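## Task

Pick up the small cardboard box lying on the desk that stands behind a stack of cartons and set it down on the top of the low shelf. The carton stack must not be disturbed. If the robot topples or is left leaning, the task fails. The box must stay on the shelf by itself at the end; it does not count if the robot is still holding it there.

## Robot and tools

ROBOT. A LinearBot: an omnidirectional base with a column about 1.75 m high. A carriage rides 1.0 m up and down the column (lift_m) and holds two identical six-joint arms, each ending in a two-finger gripper. Arm bases sit about 0.57 m + lift_m above the floor; carriage parts stick out about 0.15 m below that. A hand reaches 0.78 m from its shoulder but only about 0.38 m down from its arm base. A hand is roughly 0.16 m long, 0.1 m wide (0.14 m when open). Parked arm joints 1-6: 0, 0.05, 0.05, 1.45, 0, 0; parked, the robot is about 0.95 m wide and 0.7 m long. Cameras: carriage_camera (fixed, forward, tilted about 20 degrees down, up to about 0.45 m above the arm bases) and left_wrist_camera / right_wrist_camera (looking past the fingertips). The wheel motors are weak (2 N m), so they stop on contact sooner than usual. Loose objects may occasionally get a short external nudge.

FRAMES. Base frame: origin on the floor below the base centre, x forward, y left, z up. left_hand and right_hand are reported in it, as the midpoint between the finger pads. quat_wxyz rotates base axes into hand axes; hand z runs along the fingers, fingers open along hand y; a hand pointing straight up with joints 1, 5, 6 at 0 reads (1, 0, 0, 0). Odometry frame = base frame at scene start; base_odometry counts wheel rotation only, so slip shows as travel. Heading is left-positive, -3.142 to 3.142.

execute_actions. Argument actions: a list holding one action or none (empty = just report state and images). An action has base, joints, or both; they start together and may finish at different times. base takes exactly one relative offset from where the base last measured itself: translate_m (metres, forward +, -2 to 2), strafe_m (metres, left +, -2 to 2) or rotate_rad (radians, counter-clockwise +, -6.3 to 6.3). joints is one dictionary for both arms, keyed by joint name, each value an absolute target: lift_m 0 to 1 m (tolerance 0.004); for each side (left_/right_ prefix): joint1_rad -2.617 to 3.054, turns arm about vertical, 0 forward, + left; joint2_rad 0 to 3.141, shoulder, 0 upper arm back and level, 1.57 upright, 3.14 forward and level; joint3_rad 0 to 3.141, elbow, 0 folded, 3.14 straight; joint4_rad -1.57 to 1.57, wrist pitch, 0 in line with forearm, + lifts fingertips; joint5_rad -1.57 to 1.57, wrist yaw, + swings fingertips RIGHT (opposite sense to joint 1); joint6_rad -2.094 to 2.094, hand roll about the finger axis, + clockwise viewed from the forearm; gripper_m 0 to 0.093 m, pad gap. Joints omitted from an action may keep driving toward earlier targets without the status showing it. Unknown keys or out-of-range values get the whole call rejected with no motion. No action runs beyond 15 s. Argument cameras: list of carriage_camera, left_wrist_camera, right_wrist_camera, or all; omitted/null/["all"] gives every camera, [] gives none; images are taken at the end, listed in order on the pictures line.

wait: seconds 0 to 10; commands nothing, returns the same report as an empty action. zoom_image: camera plus region [x0, y0, x1, y1] in pixels, origin top-left, max 504 x 504, on that camera's latest full image. finished_scene: scene number; ends it irreversibly after the last command is held and reports success. Replying with no tool call ends everything.

RESULT LINES. base_status / joint_status: done (base: wheels turned the full amount, slip possible; tiny moves may fall short yet say done); off_target (resting away from target, maybe still pushing); contact_stop or time_out (target dropped, holding in place). "joint command not followed" plus a cause: a self-collision check blocked that arm's targets (gripper still runs); the named joints say not_followed and may be retried on later actions until clear. on_its_own covers uncommanded motion; "held at" is the held target. motor_effort is percent of max, + toward higher joint values, bracket = peak of last action; readings carry fixed and random error. Falling lift effort while lowering means a hand or load is resting on something. drive_wheels larger at rest than after free driving means the base is still pressing. Joint torques are per arm joint, offset and noisy. A holding gripper usually reads off_target. Hand readings drift from truth at long reach; a level hand sags 10-17 cm under 1 kg. Grip force about 45-60 N per pad. If a call reports a stop, the remaining motion calls of that reply are skipped.

CAUTIONS. Stops trigger only after impact, sometimes late or never; arms are not monitored during turns and usually not when an arm joint is also commanded, and the base may roll about 0.3 m after an arm touches. Arms and grippers never stop on contact and snap to target once freed. After a blocked drive, back off about 0.2 m (or turn back), repeat if still pressing; a retry may be needed. The column can hit a table edge the base slips under; reversing into it can tip the robot. Tipping risk rises with a high carriage, outstretched arms, loads, pulling, or abrupt stops; about 1.5 kg per hand with both arms forward can topple it, and only images reveal a lean. For a blocked arm, move only that arm clear first, then the other. Never let the arms hit or press on each other. ARM HIT means the robot struck itself. Outstretched arms heat quickly: MOTOR HOT at 75 °C, a 10 s arm stop at 90 °C, and at 100 °C the arm goes limp and drops; resend targets marked limit_stop_at_motor_heat. Avoid drops, slams and hard pushes, and keep the carton stack untouched.

Each tool is called as name(argument=value, ...), one argument or row to a line, values as JSON.

## Session

execute_actions(
  actions=[],
)

Scene clock: 0.00 s.
Joint torques (N m, as the arm reports them, + toward a larger angle): no reading
base_odometry: x=+0.000 y=+0.000 heading=+0.000 (m, m, rad; odometry frame)
base_status: not commanded
joint_positions: lift_m=+0.303 left_joint1_rad=+0.011 left_joint2_rad=+0.057 left_joint3_rad=+0.049 left_joint4_rad=+1.421 left_joint5_rad=+0.041 left_joint6_rad=-0.038 left_gripper_m=+0.095 right_joint1_rad=-0.001 right_joint2_rad=+0.052 right_joint3_rad=+0.053 right_joint4_rad=+1.414 right_joint5_rad=-0.033 right_joint6_rad=+0.060 right_gripper_m=+0.095
joint_status: not commanded
motor_effort: lift_m=+31 drive_wheels=+3 (%)
left_hand: x=+0.3112 y=+0.3435 z=+1.3037 quat_wxyz=(+0.997, +0.019, +0.079, -0.015) (m; base frame)
right_hand: x=+0.3101 y=-0.3446 z=+1.3046 quat_wxyz=(+0.996, -0.014, +0.078, +0.030) (m; base frame)
pictures: carriage_camera, left_wrist_camera, right_wrist_camera
Images, in order (width x height): carriage_camera 672x504, left_wrist_camera 672x504, right_wrist_camera 672x504.

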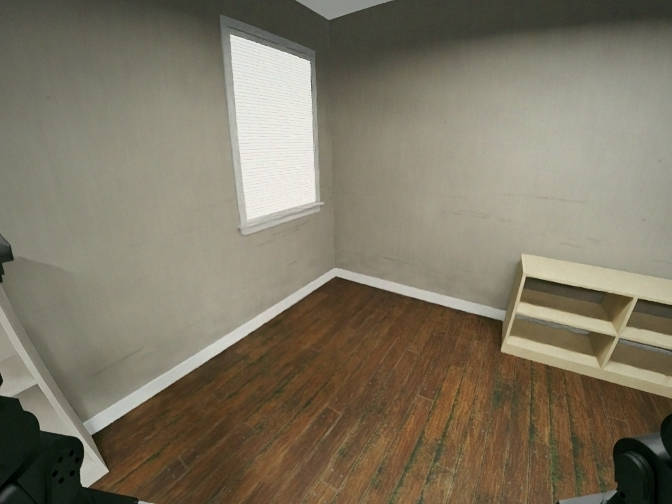

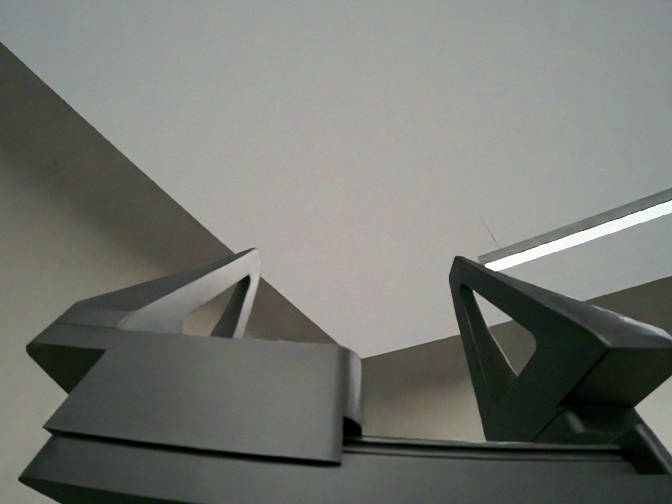

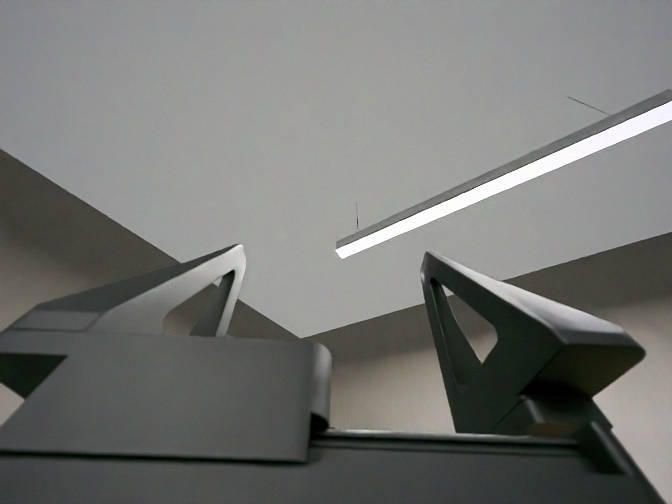

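execute_actions(
  actions=[
    {"base":{"rotate_rad":1.2}},
  ],
  cameras=["carriage_camera"],
)

Scene clock: 3.33 s.
Joint torques (N m, as the arm reports them, + toward a larger angle): left_arm=[ 0.01  4.84  7.51 -0.24 -0.02 -0.04] | right_arm=[-0.22  4.31  5.22  0.   -0.01 -0.05]
base_odometry: x=+0.000 y=+0.000 heading=+1.198 (m, m, rad; odometry frame)
base_status: done
joint_positions: lift_m=+0.303 left_joint1_rad=+0.011 left_joint2_rad=+0.057 left_joint3_rad=+0.049 left_joint4_rad=+1.421 left_joint5_rad=+0.041 left_joint6_rad=-0.038 left_gripper_m=+0.095 right_joint1_rad=-0.001 right_joint2_rad=+0.052 right_joint3_rad=+0.053 right_joint4_rad=+1.414 right_joint5_rad=-0.033 right_joint6_rad=+0.060 right_gripper_m=+0.095
joint_status: not commanded
motor_effort: lift_m=+31(31) drive_wheels=+24(53) (%)
left_hand: x=+0.3112 y=+0.3435 z=+1.3037 quat_wxyz=(+0.997, +0.019, +0.079, -0.015) (m; base frame)
right_hand: x=+0.3101 y=-0.3446 z=+1.3046 quat_wxyz=(+0.996, -0.014, +0.078, +0.030) (m; base frame)
pictures: carriage_camera
Images, in order (width x height): carriage_camera 672x504.

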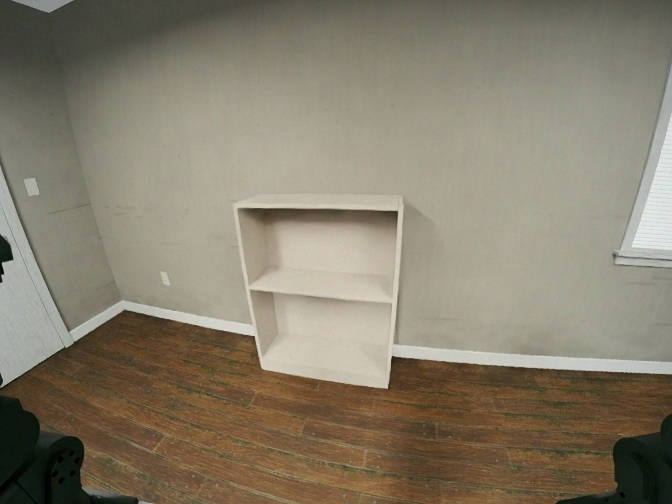

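execute_actions(
  actions=[
    {"base":{"rotate_rad":1.9}},
  ],
  cameras=["carriage_camera"],
)

Scene clock: 7.30 s.
Joint torques (N m, as the arm reports them, + toward a larger angle): left_arm=[ 0.03  4.79  7.43 -0.25 -0.01 -0.04] | right_arm=[-0.22  4.23  5.31  0.03 -0.02 -0.04]
base_odometry: x=+0.000 y=+0.000 heading=+3.096 (m, m, rad; odometry frame)
base_status: done
joint_positions: lift_m=+0.303 left_joint1_rad=+0.011 left_joint2_rad=+0.057 left_joint3_rad=+0.049 left_joint4_rad=+1.421 left_joint5_rad=+0.041 left_joint6_rad=-0.038 left_gripper_m=+0.095 right_joint1_rad=-0.001 right_joint2_rad=+0.052 right_joint3_rad=+0.053 right_joint4_rad=+1.414 right_joint5_rad=-0.033 right_joint6_rad=+0.060 right_gripper_m=+0.095
joint_status: not commanded
motor_effort: lift_m=+31(30) drive_wheels=+21(55) (%)
left_hand: x=+0.3113 y=+0.3435 z=+1.3036 quat_wxyz=(+0.997, +0.019, +0.080, -0.015) (m; base frame)
right_hand: x=+0.3102 y=-0.3446 z=+1.3046 quat_wxyz=(+0.996, -0.014, +0.079, +0.030) (m; base frame)
pictures: carriage_camera
Images, in order (width x height): carriage_camera 672x504.

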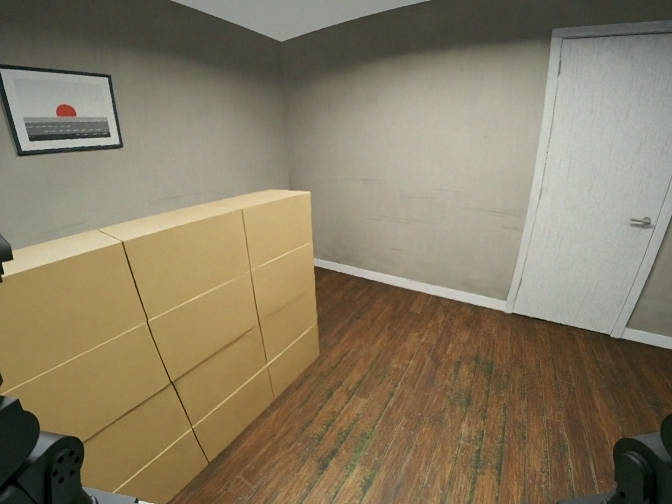

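execute_actions(
  actions=[
    {"base":{"rotate_rad":1.2},"joints":{"lift_m":0.9}},
  ],
  cameras=["carriage_camera"],
)

Scene clock: 11.07 s.
Joint torques (N m, as the arm reports them, + toward a larger angle): left_arm=[ 0.03  4.78  7.49 -0.22 -0.02 -0.04] | right_arm=[-0.23  4.3   5.3  -0.04 -0.01 -0.05]
base_odometry: x=+0.000 y=+0.000 heading=-1.989 (m, m, rad; odometry frame)
base_status: done
joint_positions: lift_m=+0.900 left_joint1_rad=+0.011 left_joint2_rad=+0.057 left_joint3_rad=+0.049 left_joint4_rad=+1.421 left_joint5_rad=+0.041 left_joint6_rad=-0.038 left_gripper_m=+0.095 right_joint1_rad=-0.001 right_joint2_rad=+0.052 right_joint3_rad=+0.053 right_joint4_rad=+1.414 right_joint5_rad=-0.033 right_joint6_rad=+0.060 right_gripper_m=+0.095
joint_status: all done
motor_effort: lift_m=+31(37) drive_wheels=+21(53) (%)
left_hand: x=+0.3113 y=+0.3435 z=+1.9010 quat_wxyz=(+0.997, +0.019, +0.080, -0.015) (m; base frame)
right_hand: x=+0.3101 y=-0.3446 z=+1.9020 quat_wxyz=(+0.996, -0.014, +0.078, +0.030) (m; base frame)
pictures: carriage_camera
Images, in order (width x height): carriage_camera 672x504.

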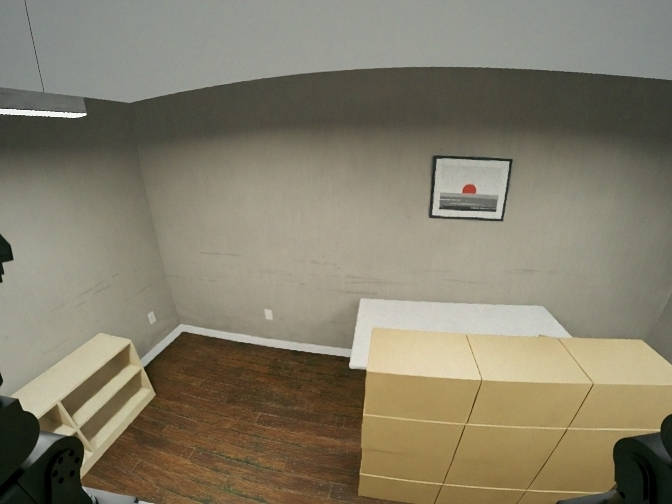

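execute_actions(
  actions=[
    {"base":{"strafe_m":0.9}},
  ],
  cameras=[],
)

execute_actions(
  actions=[
    {"base":{"translate_m":1.3}},
  ],
  cameras=[],
)

execute_actions(
  actions=[
    {"base":{"rotate_rad":-1.2}},
  ],
  cameras=["carriage_camera"],
)

Scene clock: 17.27 s.
Joint torques (N m, as the arm reports them, + toward a larger angle): left_arm=[ 0.04  4.78  7.5  -0.24 -0.02 -0.04] | right_arm=[-0.22  4.27  5.18  0.01 -0.01 -0.05]
base_odometry: x=+0.824 y=-0.363 heading=-1.987 (m, m, rad; odometry frame)
base_status: done
joint_positions: lift_m=+0.900 left_joint1_rad=+0.011 left_joint2_rad=+0.057 left_joint3_rad=+0.049 left_joint4_rad=+1.421 left_joint5_rad=+0.041 left_joint6_rad=-0.038 left_gripper_m=+0.095 right_joint1_rad=-0.001 right_joint2_rad=+0.052 right_joint3_rad=+0.053 right_joint4_rad=+1.414 right_joint5_rad=-0.033 right_joint6_rad=+0.060 right_gripper_m=+0.095
joint_status: not commanded
motor_effort: lift_m=+31(30) drive_wheels=-11(56) (%)
left_hand: x=+0.3113 y=+0.3435 z=+1.9010 quat_wxyz=(+0.997, +0.019, +0.080, -0.015) (m; base frame)
right_hand: x=+0.3101 y=-0.3446 z=+1.9020 quat_wxyz=(+0.996, -0.014, +0.078, +0.030) (m; base frame)
pictures: none
No camera images: the call's "cameras" was empty. Leave "cameras" out to get every camera's image.

Scene clock: 22.30 s.
Joint torques (N m, as the arm reports them, + toward a larger angle): left_arm=[ 0.04  4.84  7.45 -0.26 -0.02 -0.05] | right_arm=[-0.19  4.29  5.34 -0.02 -0.02 -0.04]
base_odometry: x=+0.299 y=-1.553 heading=-1.987 (m, m, rad; odometry frame)
base_status: done
joint_positions: lift_m=+0.900 left_joint1_rad=+0.011 left_joint2_rad=+0.057 left_joint3_rad=+0.049 left_joint4_rad=+1.423 left_joint5_rad=+0.041 left_joint6_rad=-0.038 left_gripper_m=+0.095 right_joint1_rad=-0.001 right_joint2_rad=+0.052 right_joint3_rad=+0.053 right_joint4_rad=+1.415 right_joint5_rad=-0.033 right_joint6_rad=+0.060 right_gripper_m=+0.095
joint_status: not commanded
motor_effort: lift_m=+31(30) drive_wheels=-5(43) (%)
left_hand: x=+0.3108 y=+0.3435 z=+1.9011 quat_wxyz=(+0.997, +0.019, +0.079, -0.015) (m; base frame)
right_hand: x=+0.3099 y=-0.3446 z=+1.9020 quat_wxyz=(+0.996, -0.014, +0.078, +0.030) (m; base frame)
pictures: none
No camera images: the call's "cameras" was empty. Leave "cameras" out to get every camera's image.

Scene clock: 25.03 s.
Joint torques (N m, as the arm reports them, + toward a larger angle): left_arm=[ 0.06  4.83  7.54 -0.26 -0.02 -0.05] | right_arm=[-0.3   4.27  5.19 -0.01 -0.01 -0.04]
base_odometry: x=+0.299 y=-1.553 heading=+3.098 (m, m, rad; odometry frame)
base_status: done
joint_positions: lift_m=+0.900 left_joint1_rad=+0.011 left_joint2_rad=+0.057 left_joint3_rad=+0.049 left_joint4_rad=+1.423 left_joint5_rad=+0.041 left_joint6_rad=-0.038 left_gripper_m=+0.095 right_joint1_rad=-0.001 right_joint2_rad=+0.052 right_joint3_rad=+0.053 right_joint4_rad=+1.415 right_joint5_rad=-0.033 right_joint6_rad=+0.060 right_gripper_m=+0.095
joint_status: not commanded
motor_effort: lift_m=+30(31) drive_wheels=+23(53) (%)
left_hand: x=+0.3108 y=+0.3435 z=+1.9011 quat_wxyz=(+0.997, +0.019, +0.079, -0.015) (m; base frame)
right_hand: x=+0.3100 y=-0.3446 z=+1.9020 quat_wxyz=(+0.996, -0.014, +0.078, +0.030) (m; base frame)
pictures: carriage_camera
Images, in order (width x height): carriage_camera 672x504.

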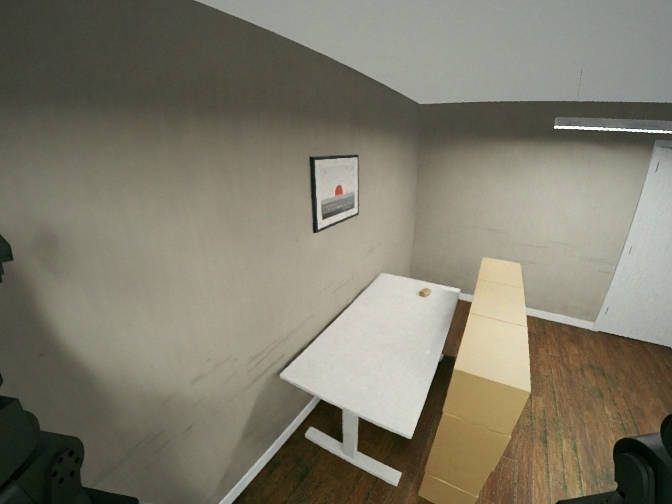

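execute_actions(
  actions=[
    {"base":{"rotate_rad":-0.38}},
  ],
  cameras=[],
)

execute_actions(
  actions=[
    {"base":{"strafe_m":-1.3}},
  ],
  cameras=["carriage_camera"],
)

Scene clock: 29.43 s.
Joint torques (N m, as the arm reports them, + toward a larger angle): left_arm=[-0.01  4.79  7.46 -0.27 -0.03 -0.05] | right_arm=[-0.23  4.16  5.2   0.01 -0.01 -0.04]
base_odometry: x=+0.299 y=-1.553 heading=+2.720 (m, m, rad; odometry frame)
base_status: done
joint_positions: lift_m=+0.900 left_joint1_rad=+0.011 left_joint2_rad=+0.057 left_joint3_rad=+0.049 left_joint4_rad=+1.423 left_joint5_rad=+0.041 left_joint6_rad=-0.038 left_gripper_m=+0.095 right_joint1_rad=-0.001 right_joint2_rad=+0.052 right_joint3_rad=+0.053 right_joint4_rad=+1.415 right_joint5_rad=-0.033 right_joint6_rad=+0.060 right_gripper_m=+0.095
joint_status: not commanded
motor_effort: lift_m=+31(30) drive_wheels=+21(55) (%)
left_hand: x=+0.3108 y=+0.3435 z=+1.9011 quat_wxyz=(+0.997, +0.019, +0.079, -0.015) (m; base frame)
right_hand: x=+0.3100 y=-0.3446 z=+1.9020 quat_wxyz=(+0.996, -0.014, +0.078, +0.030) (m; base frame)
pictures: none
No camera images: the call's "cameras" was empty. Leave "cameras" out to get every camera's image.

Scene clock: 34.47 s.
Joint torques (N m, as the arm reports them, + toward a larger angle): left_arm=[ 0.01  4.82  7.56 -0.26 -0.02 -0.05] | right_arm=[-0.24  4.25  5.32 -0.01 -0.02 -0.05]
base_odometry: x=+0.834 y=-0.368 heading=+2.718 (m, m, rad; odometry frame)
base_status: done
joint_positions: lift_m=+0.900 left_joint1_rad=+0.011 left_joint2_rad=+0.057 left_joint3_rad=+0.049 left_joint4_rad=+1.422 left_joint5_rad=+0.041 left_joint6_rad=-0.038 left_gripper_m=+0.095 right_joint1_rad=-0.001 right_joint2_rad=+0.052 right_joint3_rad=+0.053 right_joint4_rad=+1.415 right_joint5_rad=-0.033 right_joint6_rad=+0.060 right_gripper_m=+0.095
joint_status: not commanded
motor_effort: lift_m=+31(30) drive_wheels=-16(55) (%)
left_hand: x=+0.3109 y=+0.3435 z=+1.9011 quat_wxyz=(+0.997, +0.019, +0.079, -0.015) (m; base frame)
right_hand: x=+0.3100 y=-0.3446 z=+1.9020 quat_wxyz=(+0.996, -0.014, +0.078, +0.030) (m; base frame)
pictures: carriage_camera
Images, in order (width x height): carriage_camera 672x504.

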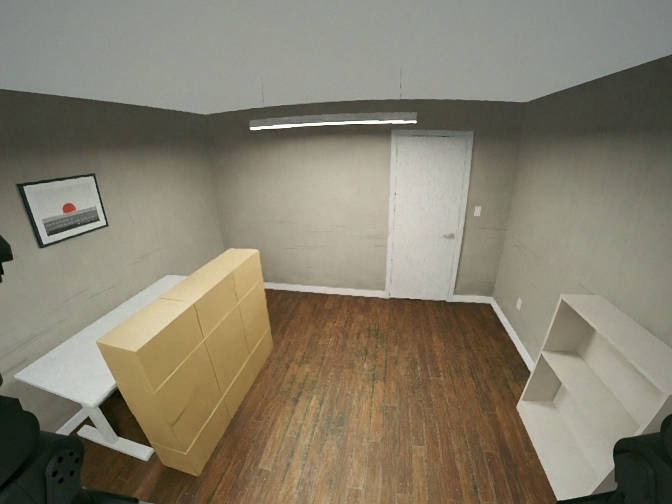

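Clear path. Drive forward.

execute_actions(
  actions=[
    {"base":{"translate_m":2.0}},
  ],
  cameras=[],
)

execute_actions(
  actions=[
    {"base":{"translate_m":0.7}},
  ],
  cameras=[],
)

execute_actions(
  actions=[
    {"base":{"rotate_rad":1.57}},
  ],
  cameras=["carriage_camera"],
)

Scene clock: 43.07 s.
Joint torques (N m, as the arm reports them, + toward a larger angle): left_arm=[ 0.08  4.78  7.52 -0.26 -0.02 -0.04] | right_arm=[-0.23  4.28  5.26 -0.02 -0.01 -0.05]
base_odometry: x=-0.989 y=+0.455 heading=+2.718 (m, m, rad; odometry frame)
base_status: done
joint_positions: lift_m=+0.900 left_joint1_rad=+0.011 left_joint2_rad=+0.057 left_joint3_rad=+0.049 left_joint4_rad=+1.422 left_joint5_rad=+0.041 left_joint6_rad=-0.038 left_gripper_m=+0.095 right_joint1_rad=-0.001 right_joint2_rad=+0.052 right_joint3_rad=+0.053 right_joint4_rad=+1.417 right_joint5_rad=-0.033 right_joint6_rad=+0.060 right_gripper_m=+0.095
joint_status: not commanded
motor_effort: lift_m=+31(30) drive_wheels=-6(44) (%)
left_hand: x=+0.3110 y=+0.3435 z=+1.9010 quat_wxyz=(+0.997, +0.019, +0.079, -0.015) (m; base frame)
right_hand: x=+0.3094 y=-0.3446 z=+1.9021 quat_wxyz=(+0.996, -0.014, +0.077, +0.030) (m; base frame)
pictures: none
No camera images: the call's "cameras" was empty. Leave "cameras" out to get every camera's image.

Scene clock: 46.83 s.
Joint torques (N m, as the arm reports them, + toward a larger angle): left_arm=[ 0.    4.82  7.54 -0.25 -0.02 -0.04] | right_arm=[-0.24  4.27  5.25 -0.03 -0.02 -0.04]
base_odometry: x=-1.626 y=+0.744 heading=+2.717 (m, m, rad; odometry frame)
base_status: done
joint_positions: lift_m=+0.900 left_joint1_rad=+0.011 left_joint2_rad=+0.057 left_joint3_rad=+0.049 left_joint4_rad=+1.422 left_joint5_rad=+0.041 left_joint6_rad=-0.038 left_gripper_m=+0.095 right_joint1_rad=-0.001 right_joint2_rad=+0.052 right_joint3_rad=+0.053 right_joint4_rad=+1.417 right_joint5_rad=-0.033 right_joint6_rad=+0.060 right_gripper_m=+0.095
joint_status: not commanded
motor_effort: lift_m=+30(31) drive_wheels=-7(44) (%)
left_hand: x=+0.3109 y=+0.3435 z=+1.9011 quat_wxyz=(+0.997, +0.019, +0.079, -0.015) (m; base frame)
right_hand: x=+0.3095 y=-0.3446 z=+1.9021 quat_wxyz=(+0.996, -0.014, +0.077, +0.030) (m; base frame)
pictures: none
No camera images: the call's "cameras" was empty. Leave "cameras" out to get every camera's image.

Scene clock: 49.93 s.
Joint torques (N m, as the arm reports them, + toward a larger angle): left_arm=[ 0.    4.77  7.43 -0.26 -0.03 -0.05] | right_arm=[-0.19  4.23  5.36 -0.05 -0.02 -0.05]
base_odometry: x=-1.626 y=+0.744 heading=-1.998 (m, m, rad; odometry frame)
base_status: done
joint_positions: lift_m=+0.900 left_joint1_rad=+0.011 left_joint2_rad=+0.057 left_joint3_rad=+0.049 left_joint4_rad=+1.422 left_joint5_rad=+0.041 left_joint6_rad=-0.038 left_gripper_m=+0.095 right_joint1_rad=-0.001 right_joint2_rad=+0.052 right_joint3_rad=+0.053 right_joint4_rad=+1.416 right_joint5_rad=-0.033 right_joint6_rad=+0.060 right_gripper_m=+0.095
joint_status: not commanded
motor_effort: lift_m=+30(30) drive_wheels=+23(51) (%)
left_hand: x=+0.3110 y=+0.3435 z=+1.9010 quat_wxyz=(+0.997, +0.019, +0.079, -0.015) (m; base frame)
right_hand: x=+0.3096 y=-0.3446 z=+1.9021 quat_wxyz=(+0.996, -0.014, +0.078, +0.030) (m; base frame)
pictures: carriage_camera
Images, in order (width x height): carriage_camera 672x504.

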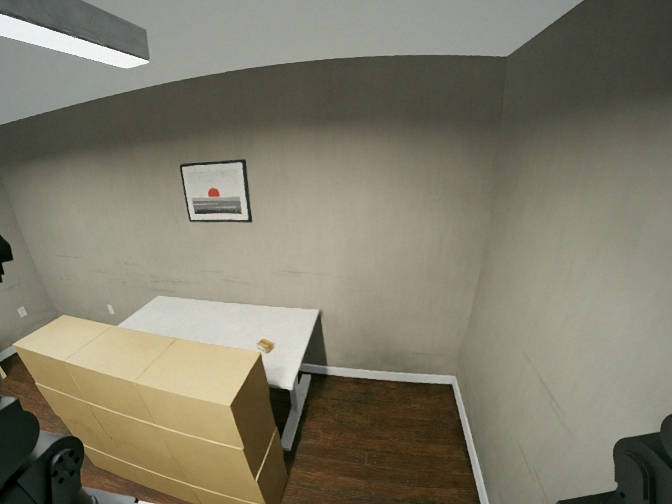

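execute_actions(
  actions=[
    {"base":{"strafe_m":-0.25}},
  ],
  cameras=[],
)

execute_actions(
  actions=[
    {"base":{"translate_m":0.9}},
  ],
  cameras=["carriage_camera"],
)

Scene clock: 53.97 s.
Joint torques (N m, as the arm reports them, + toward a larger angle): left_arm=[ 0.01  4.81  7.53 -0.25 -0.02 -0.04] | right_arm=[-0.23  4.24  5.23 -0.03 -0.01 -0.05]
base_odometry: x=-1.854 y=+0.847 heading=-1.997 (m, m, rad; odometry frame)
base_status: done
joint_positions: lift_m=+0.900 left_joint1_rad=+0.011 left_joint2_rad=+0.057 left_joint3_rad=+0.049 left_joint4_rad=+1.422 left_joint5_rad=+0.041 left_joint6_rad=-0.038 left_gripper_m=+0.095 right_joint1_rad=-0.001 right_joint2_rad=+0.052 right_joint3_rad=+0.053 right_joint4_rad=+1.416 right_joint5_rad=-0.033 right_joint6_rad=+0.060 right_gripper_m=+0.095
joint_status: not commanded
motor_effort: lift_m=+30(31) drive_wheels=-13(46) (%)
left_hand: x=+0.3110 y=+0.3435 z=+1.9010 quat_wxyz=(+0.997, +0.019, +0.079, -0.015) (m; base frame)
right_hand: x=+0.3096 y=-0.3446 z=+1.9021 quat_wxyz=(+0.996, -0.014, +0.078, +0.030) (m; base frame)
pictures: none
No camera images: the call's "cameras" was empty. Leave "cameras" out to get every camera's image.

Scene clock: 58.20 s.
Joint torques (N m, as the arm reports them, + toward a larger angle): left_arm=[ 0.05  4.8   7.46 -0.27 -0.03 -0.05] | right_arm=[-0.23  4.26  5.23 -0.01 -0.02 -0.04]
base_odometry: x=-2.227 y=+0.028 heading=-1.998 (m, m, rad; odometry frame)
base_status: done
joint_positions: lift_m=+0.900 left_joint1_rad=+0.011 left_joint2_rad=+0.057 left_joint3_rad=+0.049 left_joint4_rad=+1.423 left_joint5_rad=+0.041 left_joint6_rad=-0.038 left_gripper_m=+0.095 right_joint1_rad=-0.001 right_joint2_rad=+0.052 right_joint3_rad=+0.053 right_joint4_rad=+1.415 right_joint5_rad=-0.033 right_joint6_rad=+0.060 right_gripper_m=+0.095
joint_status: not commanded
motor_effort: lift_m=+30(31) drive_wheels=-9(40) (%)
left_hand: x=+0.3107 y=+0.3435 z=+1.9011 quat_wxyz=(+0.997, +0.019, +0.078, -0.015) (m; base frame)
right_hand: x=+0.3098 y=-0.3446 z=+1.9020 quat_wxyz=(+0.996, -0.014, +0.078, +0.030) (m; base frame)
pictures: carriage_camera
Images, in order (width x height): carriage_camera 672x504.

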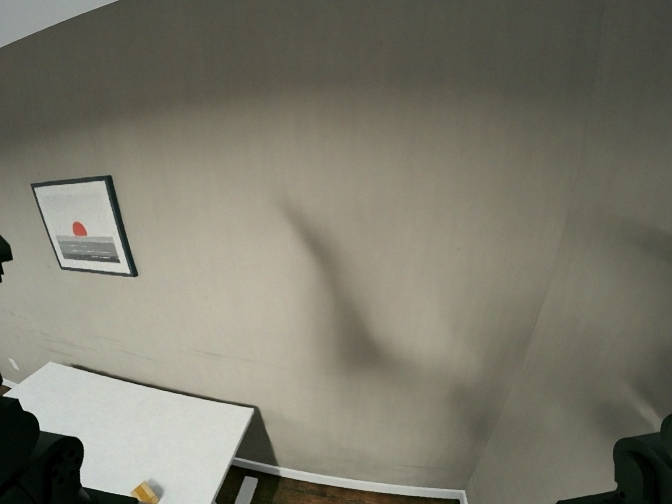

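execute_actions(
  actions=[
    {"joints":{"lift_m":0.45}},
  ],
  cameras=["carriage_camera"],
)

Scene clock: 62.10 s.
Joint torques (N m, as the arm reports them, + toward a larger angle): left_arm=[ 0.04  4.79  7.52 -0.27 -0.02 -0.04] | right_arm=[-0.22  4.31  5.26 -0.01 -0.02 -0.05]
base_odometry: x=-2.227 y=+0.028 heading=-1.998 (m, m, rad; odometry frame)
base_status: not commanded
joint_positions: lift_m=+0.450 left_joint1_rad=+0.011 left_joint2_rad=+0.057 left_joint3_rad=+0.049 left_joint4_rad=+1.423 left_joint5_rad=+0.041 left_joint6_rad=-0.038 left_gripper_m=+0.095 right_joint1_rad=-0.001 right_joint2_rad=+0.052 right_joint3_rad=+0.053 right_joint4_rad=+1.415 right_joint5_rad=-0.033 right_joint6_rad=+0.060 right_gripper_m=+0.095
joint_status: all done
motor_effort: lift_m=+31(32) drive_wheels=-8(10) (%)
left_hand: x=+0.3107 y=+0.3435 z=+1.4510 quat_wxyz=(+0.997, +0.019, +0.078, -0.015) (m; base frame)
right_hand: x=+0.3098 y=-0.3446 z=+1.4520 quat_wxyz=(+0.996, -0.014, +0.078, +0.030) (m; base frame)
pictures: carriage_camera
Images, in order (width x height): carriage_camera 672x504.

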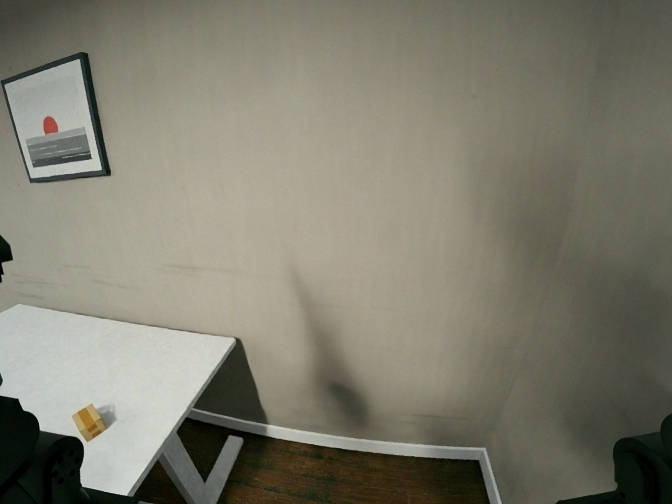

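execute_actions(
  actions=[
    {"joints":{"left_joint1_rad":0.6,"left_joint2_rad":2.3,"left_joint3_rad":1.6,"left_joint4_rad":-1.0}},
  ],
  cameras=["carriage_camera","left_wrist_camera"],
)

Scene clock: 65.80 s.
Joint torques (N m, as the arm reports them, + toward a larger angle): left_arm=[  0.37 -14.11   8.68  -0.08   0.02  -0.04] | right_arm=[-0.21  4.15  5.13 -0.05 -0.02 -0.04]
base_odometry: x=-2.227 y=+0.028 heading=-1.998 (m, m, rad; odometry frame)
base_status: not commanded
joint_positions: lift_m=+0.450 left_joint1_rad=+0.596 left_joint2_rad=+2.293 left_joint3_rad=+1.584 left_joint4_rad=-0.990 left_joint5_rad=+0.042 left_joint6_rad=-0.038 left_gripper_m=+0.095 right_joint1_rad=-0.001 right_joint2_rad=+0.052 right_joint3_rad=+0.053 right_joint4_rad=+1.415 right_joint5_rad=-0.033 right_joint6_rad=+0.060 right_gripper_m=+0.095
joint_status: all done
motor_effort: lift_m=+31(31) drive_wheels=-8(10) (%)
left_hand: x=+0.5955 y=+0.5620 z=+0.9756 quat_wxyz=(-0.056, -0.312, +0.948, -0.038) (m; base frame)
right_hand: x=+0.3098 y=-0.3446 z=+1.4520 quat_wxyz=(+0.996, -0.014, +0.078, +0.030) (m; base frame)
pictures: carriage_camera, left_wrist_camera
Images, in order (width x height): carriage_camera 672x504, left_wrist_camera 672x504.

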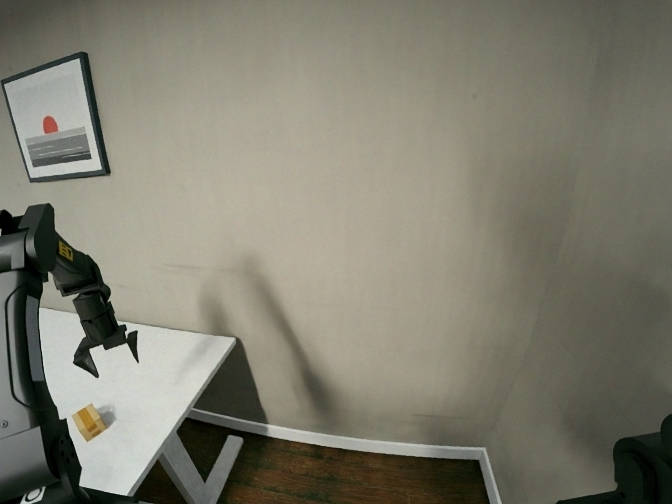

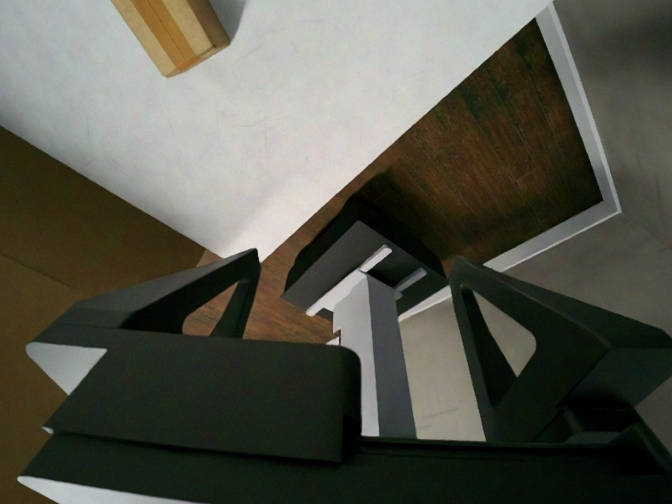

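execute_actions(
  actions=[
    {"joints":{"left_joint1_rad":0.9}},
  ],
  cameras=["left_wrist_camera"],
)

Scene clock: 68.17 s.
Joint torques (N m, as the arm reports them, + toward a larger angle): left_arm=[ -0.2  -14.     8.7   -0.11   0.04  -0.03] | right_arm=[-0.22  4.27  5.23 -0.01 -0.02 -0.05]
base_odometry: x=-2.227 y=+0.028 heading=-1.998 (m, m, rad; odometry frame)
base_status: not commanded
joint_positions: lift_m=+0.450 left_joint1_rad=+0.903 left_joint2_rad=+2.293 left_joint3_rad=+1.584 left_joint4_rad=-0.990 left_joint5_rad=+0.038 left_joint6_rad=-0.038 left_gripper_m=+0.095 right_joint1_rad=-0.001 right_joint2_rad=+0.052 right_joint3_rad=+0.053 right_joint4_rad=+1.415 right_joint5_rad=-0.033 right_joint6_rad=+0.060 right_gripper_m=+0.095
joint_status: all done
motor_effort: lift_m=+31(31) drive_wheels=-7(9) (%)
left_hand: x=+0.5158 y=+0.6507 z=+0.9756 quat_wxyz=(-0.051, -0.453, +0.889, -0.044) (m; base frame)
right_hand: x=+0.3098 y=-0.3446 z=+1.4520 quat_wxyz=(+0.996, -0.014, +0.078, +0.030) (m; base frame)
pictures: left_wrist_camera
Images, in order (width x height): left_wrist_camera 672x504.

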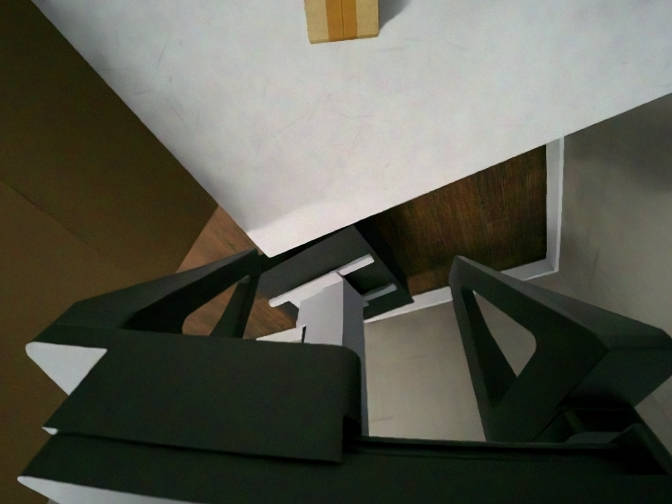

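execute_actions(
  actions=[
    {"joints":{"left_joint2_rad":2.7,"left_joint3_rad":2.3,"left_joint4_rad":-1.3}},
  ],
  cameras=["left_wrist_camera"],
)

Scene clock: 70.67 s.
Joint torques (N m, as the arm reports them, + toward a larger angle): left_arm=[ -0.21 -18.51   8.6   -0.17   0.04  -0.04] | right_arm=[-0.21  4.29  5.28 -0.03 -0.01 -0.05]
base_odometry: x=-2.227 y=+0.028 heading=-1.998 (m, m, rad; odometry frame)
base_status: not commanded
joint_positions: lift_m=+0.450 left_joint1_rad=+0.903 left_joint2_rad=+2.704 left_joint3_rad=+2.291 left_joint4_rad=-1.286 left_joint5_rad=+0.038 left_joint6_rad=-0.038 left_gripper_m=+0.095 right_joint1_rad=-0.001 right_joint2_rad=+0.052 right_joint3_rad=+0.053 right_joint4_rad=+1.415 right_joint5_rad=-0.033 right_joint6_rad=+0.060 right_gripper_m=+0.095
joint_status: all done
motor_effort: lift_m=+31(31) drive_wheels=-7(8) (%)
left_hand: x=+0.5704 y=+0.7199 z=+0.9599 quat_wxyz=(-0.050, -0.453, +0.889, -0.044) (m; base frame)
right_hand: x=+0.3098 y=-0.3446 z=+1.4520 quat_wxyz=(+0.996, -0.014, +0.078, +0.030) (m; base frame)
pictures: left_wrist_camera
Images, in order (width x height): left_wrist_camera 672x504.

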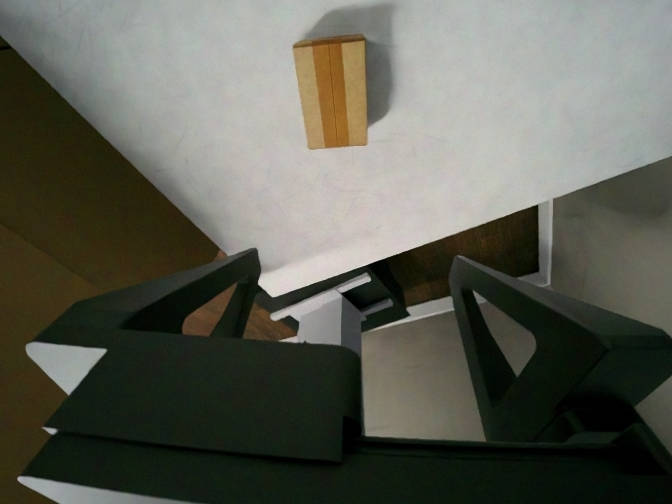

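execute_actions(
  actions=[
    {"base":{"translate_m":0.12}},
  ],
  cameras=["left_wrist_camera"],
)

Scene clock: 74.40 s.
Joint torques (N m, as the arm reports them, + toward a larger angle): left_arm=[  0.13 -18.56   8.72  -0.14   0.04  -0.04] | right_arm=[-0.23  4.22  5.16 -0.01 -0.01 -0.05]
base_odometry: x=-2.277 y=-0.081 heading=-1.998 (m, m, rad; odometry frame)
base_status: done
joint_positions: lift_m=+0.450 left_joint1_rad=+0.899 left_joint2_rad=+2.704 left_joint3_rad=+2.291 left_joint4_rad=-1.288 left_joint5_rad=+0.038 left_joint6_rad=-0.038 left_gripper_m=+0.095 right_joint1_rad=-0.001 right_joint2_rad=+0.052 right_joint3_rad=+0.053 right_joint4_rad=+1.416 right_joint5_rad=-0.033 right_joint6_rad=+0.060 right_gripper_m=+0.095
joint_status: not commanded
motor_effort: lift_m=+31(31) drive_wheels=-10(43) (%)
left_hand: x=+0.5714 y=+0.7185 z=+0.9599 quat_wxyz=(-0.052, -0.452, +0.890, -0.044) (m; base frame)
right_hand: x=+0.3097 y=-0.3446 z=+1.4520 quat_wxyz=(+0.996, -0.014, +0.078, +0.030) (m; base frame)
pictures: left_wrist_camera
Images, in order (width x height): left_wrist_camera 672x504.

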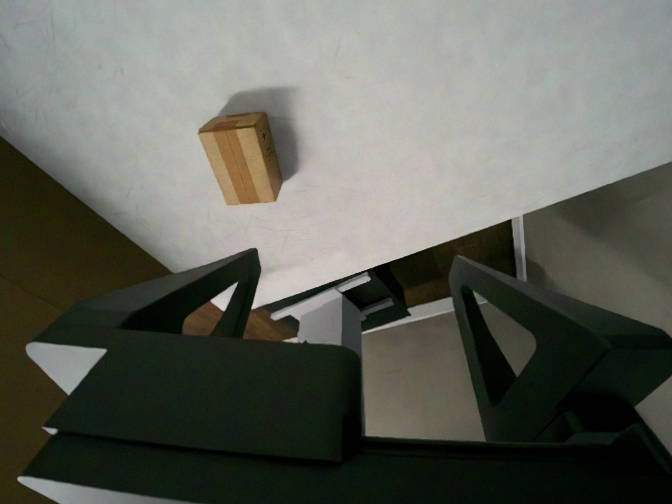

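execute_actions(
  actions=[
    {"joints":{"left_joint1_rad":1.06,"lift_m":0.35}},
  ],
  cameras=["left_wrist_camera"],
)

Scene clock: 76.30 s.
Joint torques (N m, as the arm reports them, + toward a larger angle): left_arm=[  0.29 -18.34   8.65  -0.11   0.04  -0.03] | right_arm=[-0.22  4.2   5.26 -0.01  0.01 -0.05]
base_odometry: x=-2.277 y=-0.081 heading=-1.998 (m, m, rad; odometry frame)
base_status: not commanded
joint_positions: lift_m=+0.350 left_joint1_rad=+1.058 left_joint2_rad=+2.701 left_joint3_rad=+2.291 left_joint4_rad=-1.293 left_joint5_rad=+0.038 left_joint6_rad=-0.038 left_gripper_m=+0.095 right_joint1_rad=-0.001 right_joint2_rad=+0.052 right_joint3_rad=+0.053 right_joint4_rad=+1.416 right_joint5_rad=-0.033 right_joint6_rad=+0.060 right_gripper_m=+0.095
joint_status: all done
motor_effort: lift_m=+31(32) drive_wheels=+8(8) (%)
left_hand: x=+0.5091 y=+0.7609 z=+0.8615 quat_wxyz=(-0.048, -0.521, +0.851, -0.049) (m; base frame)
right_hand: x=+0.3097 y=-0.3446 z=+1.3520 quat_wxyz=(+0.996, -0.014, +0.078, +0.030) (m; base frame)
pictures: left_wrist_camera
Images, in order (width x height): left_wrist_camera 672x504.

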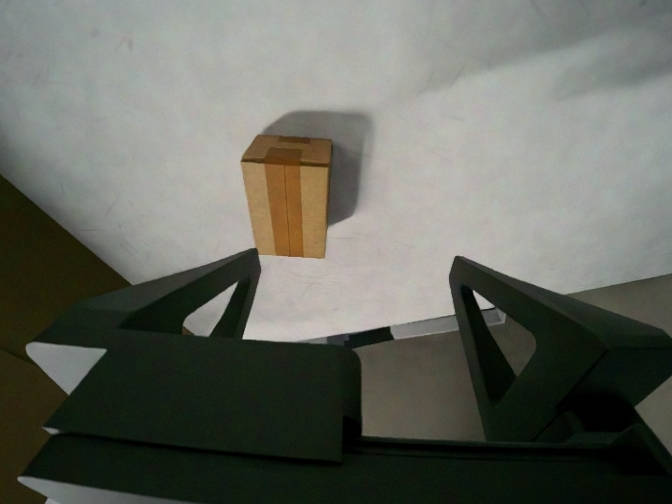

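execute_actions(
  actions=[
    {"joints":{"left_joint1_rad":1.16,"left_joint2_rad":2.85,"left_joint3_rad":2.6,"left_joint4_rad":-1.45}},
  ],
  cameras=["left_wrist_camera"],
)

Scene clock: 78.47 s.
Joint torques (N m, as the arm reports them, + toward a larger angle): left_arm=[ -0.13 -18.94   8.73  -0.17   0.05  -0.02] | right_arm=[-0.25  4.16  5.28  0.02 -0.04 -0.04]
base_odometry: x=-2.277 y=-0.081 heading=-1.998 (m, m, rad; odometry frame)
base_status: not commanded
joint_positions: lift_m=+0.350 left_joint1_rad=+1.162 left_joint2_rad=+2.851 left_joint3_rad=+2.591 left_joint4_rad=-1.435 left_joint5_rad=+0.039 left_joint6_rad=-0.038 left_gripper_m=+0.095 right_joint1_rad=-0.001 right_joint2_rad=+0.052 right_joint3_rad=+0.053 right_joint4_rad=+1.416 right_joint5_rad=-0.033 right_joint6_rad=+0.060 right_gripper_m=+0.095
joint_status: all done
motor_effort: lift_m=+31(31) drive_wheels=+6(6) (%)
left_hand: x=+0.4733 y=+0.8014 z=+0.8621 quat_wxyz=(-0.042, -0.564, +0.823, -0.049) (m; base frame)
right_hand: x=+0.3097 y=-0.3446 z=+1.3520 quat_wxyz=(+0.996, -0.014, +0.078, +0.030) (m; base frame)
pictures: left_wrist_camera
Images, in order (width x height): left_wrist_camera 672x504.

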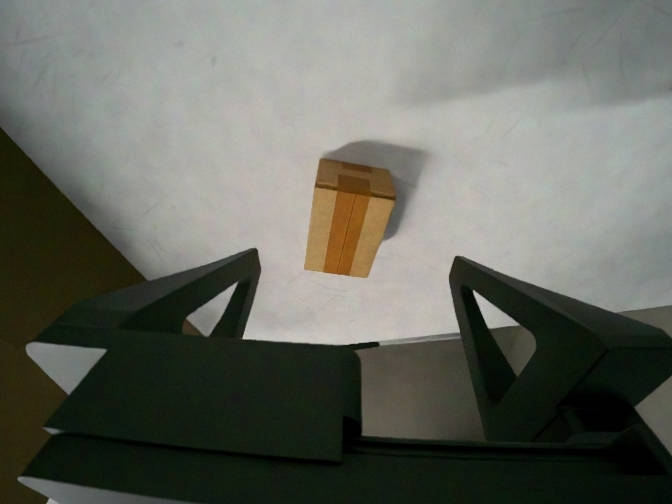

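Centred. Lower.

execute_actions(
  actions=[
    {"joints":{"lift_m":0.27}},
  ],
  cameras=["left_wrist_camera"],
)

Scene clock: 80.07 s.
Joint torques (N m, as the arm reports them, + toward a larger angle): left_arm=[ -0.01 -18.61   8.69  -0.12   0.01  -0.04] | right_arm=[-0.19  4.26  5.03  0.05 -0.01 -0.04]
base_odometry: x=-2.277 y=-0.081 heading=-1.998 (m, m, rad; odometry frame)
base_status: not commanded
joint_positions: lift_m=+0.270 left_joint1_rad=+1.162 left_joint2_rad=+2.848 left_joint3_rad=+2.591 left_joint4_rad=-1.441 left_joint5_rad=+0.041 left_joint6_rad=-0.038 left_gripper_m=+0.095 right_joint1_rad=-0.001 right_joint2_rad=+0.052 right_joint3_rad=+0.053 right_joint4_rad=+1.416 right_joint5_rad=-0.033 right_joint6_rad=+0.060 right_gripper_m=+0.095
joint_status: all done
motor_effort: lift_m=+32(33) drive_wheels=+5(10) (%)
left_hand: x=+0.4732 y=+0.8005 z=+0.7837 quat_wxyz=(-0.043, -0.564, +0.823, -0.051) (m; base frame)
right_hand: x=+0.3097 y=-0.3446 z=+1.2720 quat_wxyz=(+0.996, -0.014, +0.078, +0.030) (m; base frame)
pictures: left_wrist_camera
Images, in order (width x height): left_wrist_camera 672x504.

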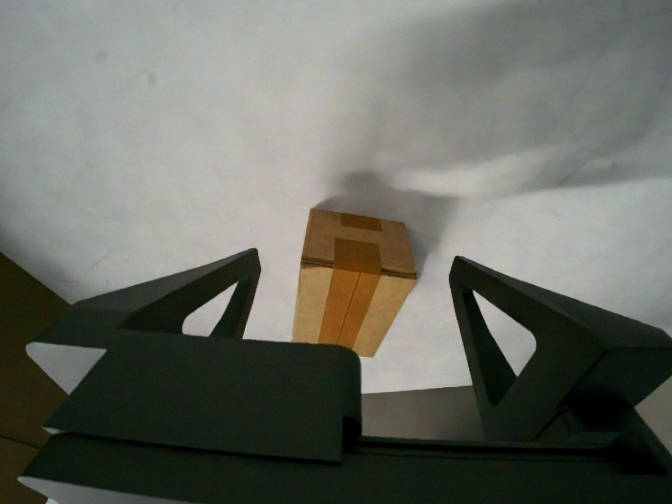

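execute_actions(
  actions=[
    {"joints":{"lift_m":0.24}},
  ],
  cameras=[],
)

execute_actions(
  actions=[
    {"joints":{"left_gripper_m":0.0}},
  ],
  cameras=["left_wrist_camera"],
)

Scene clock: 81.80 s.
Joint torques (N m, as the arm reports them, + toward a larger angle): left_arm=[ -0.13 -18.89   8.78  -0.09   0.03  -0.03] | right_arm=[-0.19  4.3   5.29 -0.01 -0.02 -0.05]
base_odometry: x=-2.277 y=-0.081 heading=-1.998 (m, m, rad; odometry frame)
base_status: not commanded
joint_positions: lift_m=+0.240 left_joint1_rad=+1.162 left_joint2_rad=+2.851 left_joint3_rad=+2.591 left_joint4_rad=-1.443 left_joint5_rad=+0.041 left_joint6_rad=-0.038 left_gripper_m=+0.095 right_joint1_rad=-0.001 right_joint2_rad=+0.052 right_joint3_rad=+0.053 right_joint4_rad=+1.416 right_joint5_rad=-0.033 right_joint6_rad=+0.060 right_gripper_m=+0.095
joint_status: all done
motor_effort: lift_m=+31(33) drive_wheels=+6(6) (%)
left_hand: x=+0.4729 y=+0.7994 z=+0.7520 quat_wxyz=(-0.045, -0.564, +0.823, -0.053) (m; base frame)
right_hand: x=+0.3097 y=-0.3446 z=+1.2420 quat_wxyz=(+0.996, -0.014, +0.078, +0.030) (m; base frame)
pictures: none
No camera images: the call's "cameras" was empty. Leave "cameras" out to get every camera's image.

Scene clock: 82.53 s.
Joint torques (N m, as the arm reports them, + toward a larger angle): left_arm=[ -0.06 -18.94   8.67  -0.1    0.02  -0.04] | right_arm=[-0.2   4.26  5.25 -0.02 -0.02 -0.05]
base_odometry: x=-2.277 y=-0.081 heading=-1.998 (m, m, rad; odometry frame)
base_status: not commanded
joint_positions: lift_m=+0.240 left_joint1_rad=+1.162 left_joint2_rad=+2.851 left_joint3_rad=+2.591 left_joint4_rad=-1.443 left_joint5_rad=+0.041 left_joint6_rad=-0.038 left_gripper_m=+0.059 right_joint1_rad=-0.001 right_joint2_rad=+0.052 right_joint3_rad=+0.053 right_joint4_rad=+1.416 right_joint5_rad=-0.033 right_joint6_rad=+0.060 right_gripper_m=+0.095
joint_status: left_gripper_m off_target (ended at +0.059, target +0.000)
motor_effort: lift_m=+31(31) drive_wheels=+8(7) (%)
left_hand: x=+0.4729 y=+0.7994 z=+0.7520 quat_wxyz=(-0.045, -0.564, +0.823, -0.053) (m; base frame)
right_hand: x=+0.3097 y=-0.3446 z=+1.2420 quat_wxyz=(+0.996, -0.014, +0.078, +0.030) (m; base frame)
pictures: left_wrist_camera
Images, in order (width x height): left_wrist_camera 672x504.

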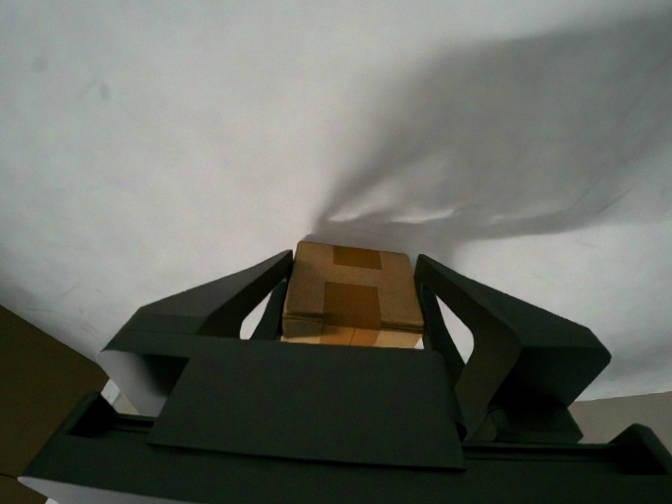

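execute_actions(
  actions=[
    {"joints":{"lift_m":0.6}},
  ],
  cameras=[],
)

execute_actions(
  actions=[
    {"joints":{"left_joint2_rad":1.9,"left_joint3_rad":1.1,"left_joint4_rad":-0.9}},
  ],
  cameras=[],
)

execute_actions(
  actions=[
    {"base":{"translate_m":-1.1},"joints":{"left_joint1_rad":0.0}},
  ],
  cameras=["carriage_camera"],
)

Scene clock: 87.37 s.
Joint torques (N m, as the arm reports them, + toward a larger angle): left_arm=[ -0.08 -19.03   8.75  -0.1    0.05  -0.04] | right_arm=[-0.23  4.31  5.19 -0.02 -0.02 -0.05]
base_odometry: x=-2.277 y=-0.081 heading=-1.998 (m, m, rad; odometry frame)
base_status: not commanded
joint_positions: lift_m=+0.600 left_joint1_rad=+1.162 left_joint2_rad=+2.853 left_joint3_rad=+2.591 left_joint4_rad=-1.443 left_joint5_rad=+0.042 left_joint6_rad=-0.038 left_gripper_m=+0.059 right_joint1_rad=-0.001 right_joint2_rad=+0.052 right_joint3_rad=+0.053 right_joint4_rad=+1.416 right_joint5_rad=-0.033 right_joint6_rad=+0.060 right_gripper_m=+0.095
joint_status: all done
motor_effort: lift_m=+30(36) drive_wheels=+6(10) (%)
left_hand: x=+0.4729 y=+0.7992 z=+1.1115 quat_wxyz=(-0.045, -0.564, +0.823, -0.053) (m; base frame)
right_hand: x=+0.3097 y=-0.3446 z=+1.6021 quat_wxyz=(+0.996, -0.014, +0.078, +0.030) (m; base frame)
pictures: none
No camera images: the call's "cameras" was empty. Leave "cameras" out to get every camera's image.

Scene clock: 89.07 s.
Joint torques (N m, as the arm reports them, + toward a larger angle): left_arm=[ -0.11 -12.43   5.68  -0.08   0.02  -0.03] | right_arm=[-0.24  4.23  5.29 -0.01  0.   -0.05]
base_odometry: x=-2.277 y=-0.081 heading=-1.998 (m, m, rad; odometry frame)
base_status: not commanded
joint_positions: lift_m=+0.600 left_joint1_rad=+1.162 left_joint2_rad=+1.922 left_joint3_rad=+1.110 left_joint4_rad=-0.893 left_joint5_rad=+0.042 left_joint6_rad=-0.038 left_gripper_m=+0.059 right_joint1_rad=-0.001 right_joint2_rad=+0.052 right_joint3_rad=+0.053 right_joint4_rad=+1.416 right_joint5_rad=-0.033 right_joint6_rad=+0.060 right_gripper_m=+0.095
joint_status: all done
motor_effort: lift_m=+30(30) drive_wheels=+4(7) (%)
left_hand: x=+0.3923 y=+0.6133 z=+1.1530 quat_wxyz=(-0.046, -0.564, +0.823, -0.054) (m; base frame)
right_hand: x=+0.3097 y=-0.3446 z=+1.6021 quat_wxyz=(+0.996, -0.014, +0.078, +0.030) (m; base frame)
pictures: none
No camera images: the call's "cameras" was empty. Leave "cameras" out to get every camera's image.

Scene clock: 93.67 s.
Joint torques (N m, as the arm reports them, + toward a larger angle): left_arm=[  0.24 -12.52   5.74  -0.12  -0.02  -0.04] | right_arm=[-0.19  4.24  5.3  -0.01 -0.01 -0.04]
base_odometry: x=-1.821 y=+0.920 heading=-1.999 (m, m, rad; odometry frame)
base_status: done
joint_positions: lift_m=+0.600 left_joint1_rad=-0.003 left_joint2_rad=+1.922 left_joint3_rad=+1.110 left_joint4_rad=-0.887 left_joint5_rad=+0.044 left_joint6_rad=-0.038 left_gripper_m=+0.059 right_joint1_rad=-0.001 right_joint2_rad=+0.052 right_joint3_rad=+0.053 right_joint4_rad=+1.414 right_joint5_rad=-0.033 right_joint6_rad=+0.060 right_gripper_m=+0.095
joint_status: all done
motor_effort: lift_m=+30(30) drive_wheels=-3(62) (%)
left_hand: x=+0.5619 y=+0.3417 z=+1.1528 quat_wxyz=(-0.065, -0.019, +0.998, -0.021) (m; base frame)
right_hand: x=+0.3102 y=-0.3446 z=+1.6020 quat_wxyz=(+0.996, -0.014, +0.079, +0.030) (m; base frame)
pictures: carriage_camera
Images, in order (width x height): carriage_camera 672x504.

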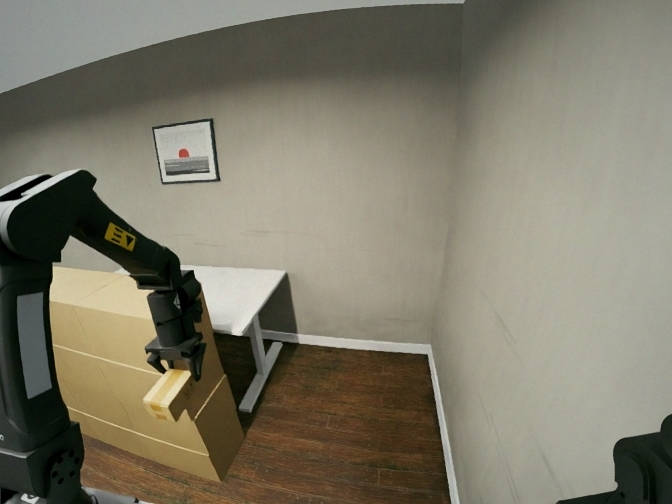

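execute_actions(
  actions=[
    {"base":{"translate_m":-0.5}},
  ],
  cameras=[],
)

execute_actions(
  actions=[
    {"base":{"rotate_rad":1.55}},
  ],
  cameras=["carriage_camera"],
)

Scene clock: 98.63 s.
Joint torques (N m, as the arm reports them, + toward a larger angle): left_arm=[  0.06 -10.57   6.49  -0.01   0.03  -0.04] | right_arm=[ 6.06  4.12  5.27  0.03 -0.02 -0.05]
base_odometry: x=-1.660 y=+1.272 heading=-2.005 (m, m, rad; odometry frame)
base_status: translate_m contact_stop (by the wheels' count: -0.387 of -0.500)
joint_positions: lift_m=+0.600 left_joint1_rad=+0.000 left_joint2_rad=+1.901 left_joint3_rad=+1.103 left_joint4_rad=-0.897 left_joint5_rad=+0.040 left_joint6_rad=-0.038 left_gripper_m=+0.059 right_joint1_rad=-0.089 right_joint2_rad=+0.054 right_joint3_rad=+0.053 right_joint4_rad=+1.415 right_joint5_rad=-0.032 right_joint6_rad=+0.060 right_gripper_m=+0.095
joint_status: not commanded
motor_effort: lift_m=+30(31) drive_wheels=+18(116) (%)
left_hand: x=+0.5597 y=+0.3434 z=+1.1576 quat_wxyz=(-0.062, -0.020, +0.998, -0.019) (m; base frame)
right_hand: x=+0.3107 y=-0.3483 z=+1.6020 quat_wxyz=(+0.997, -0.010, +0.079, -0.013) (m; base frame)
pictures: none
No camera images: the call's "cameras" was empty. Leave "cameras" out to get every camera's image.

not run: a stop came earlier in this reply.


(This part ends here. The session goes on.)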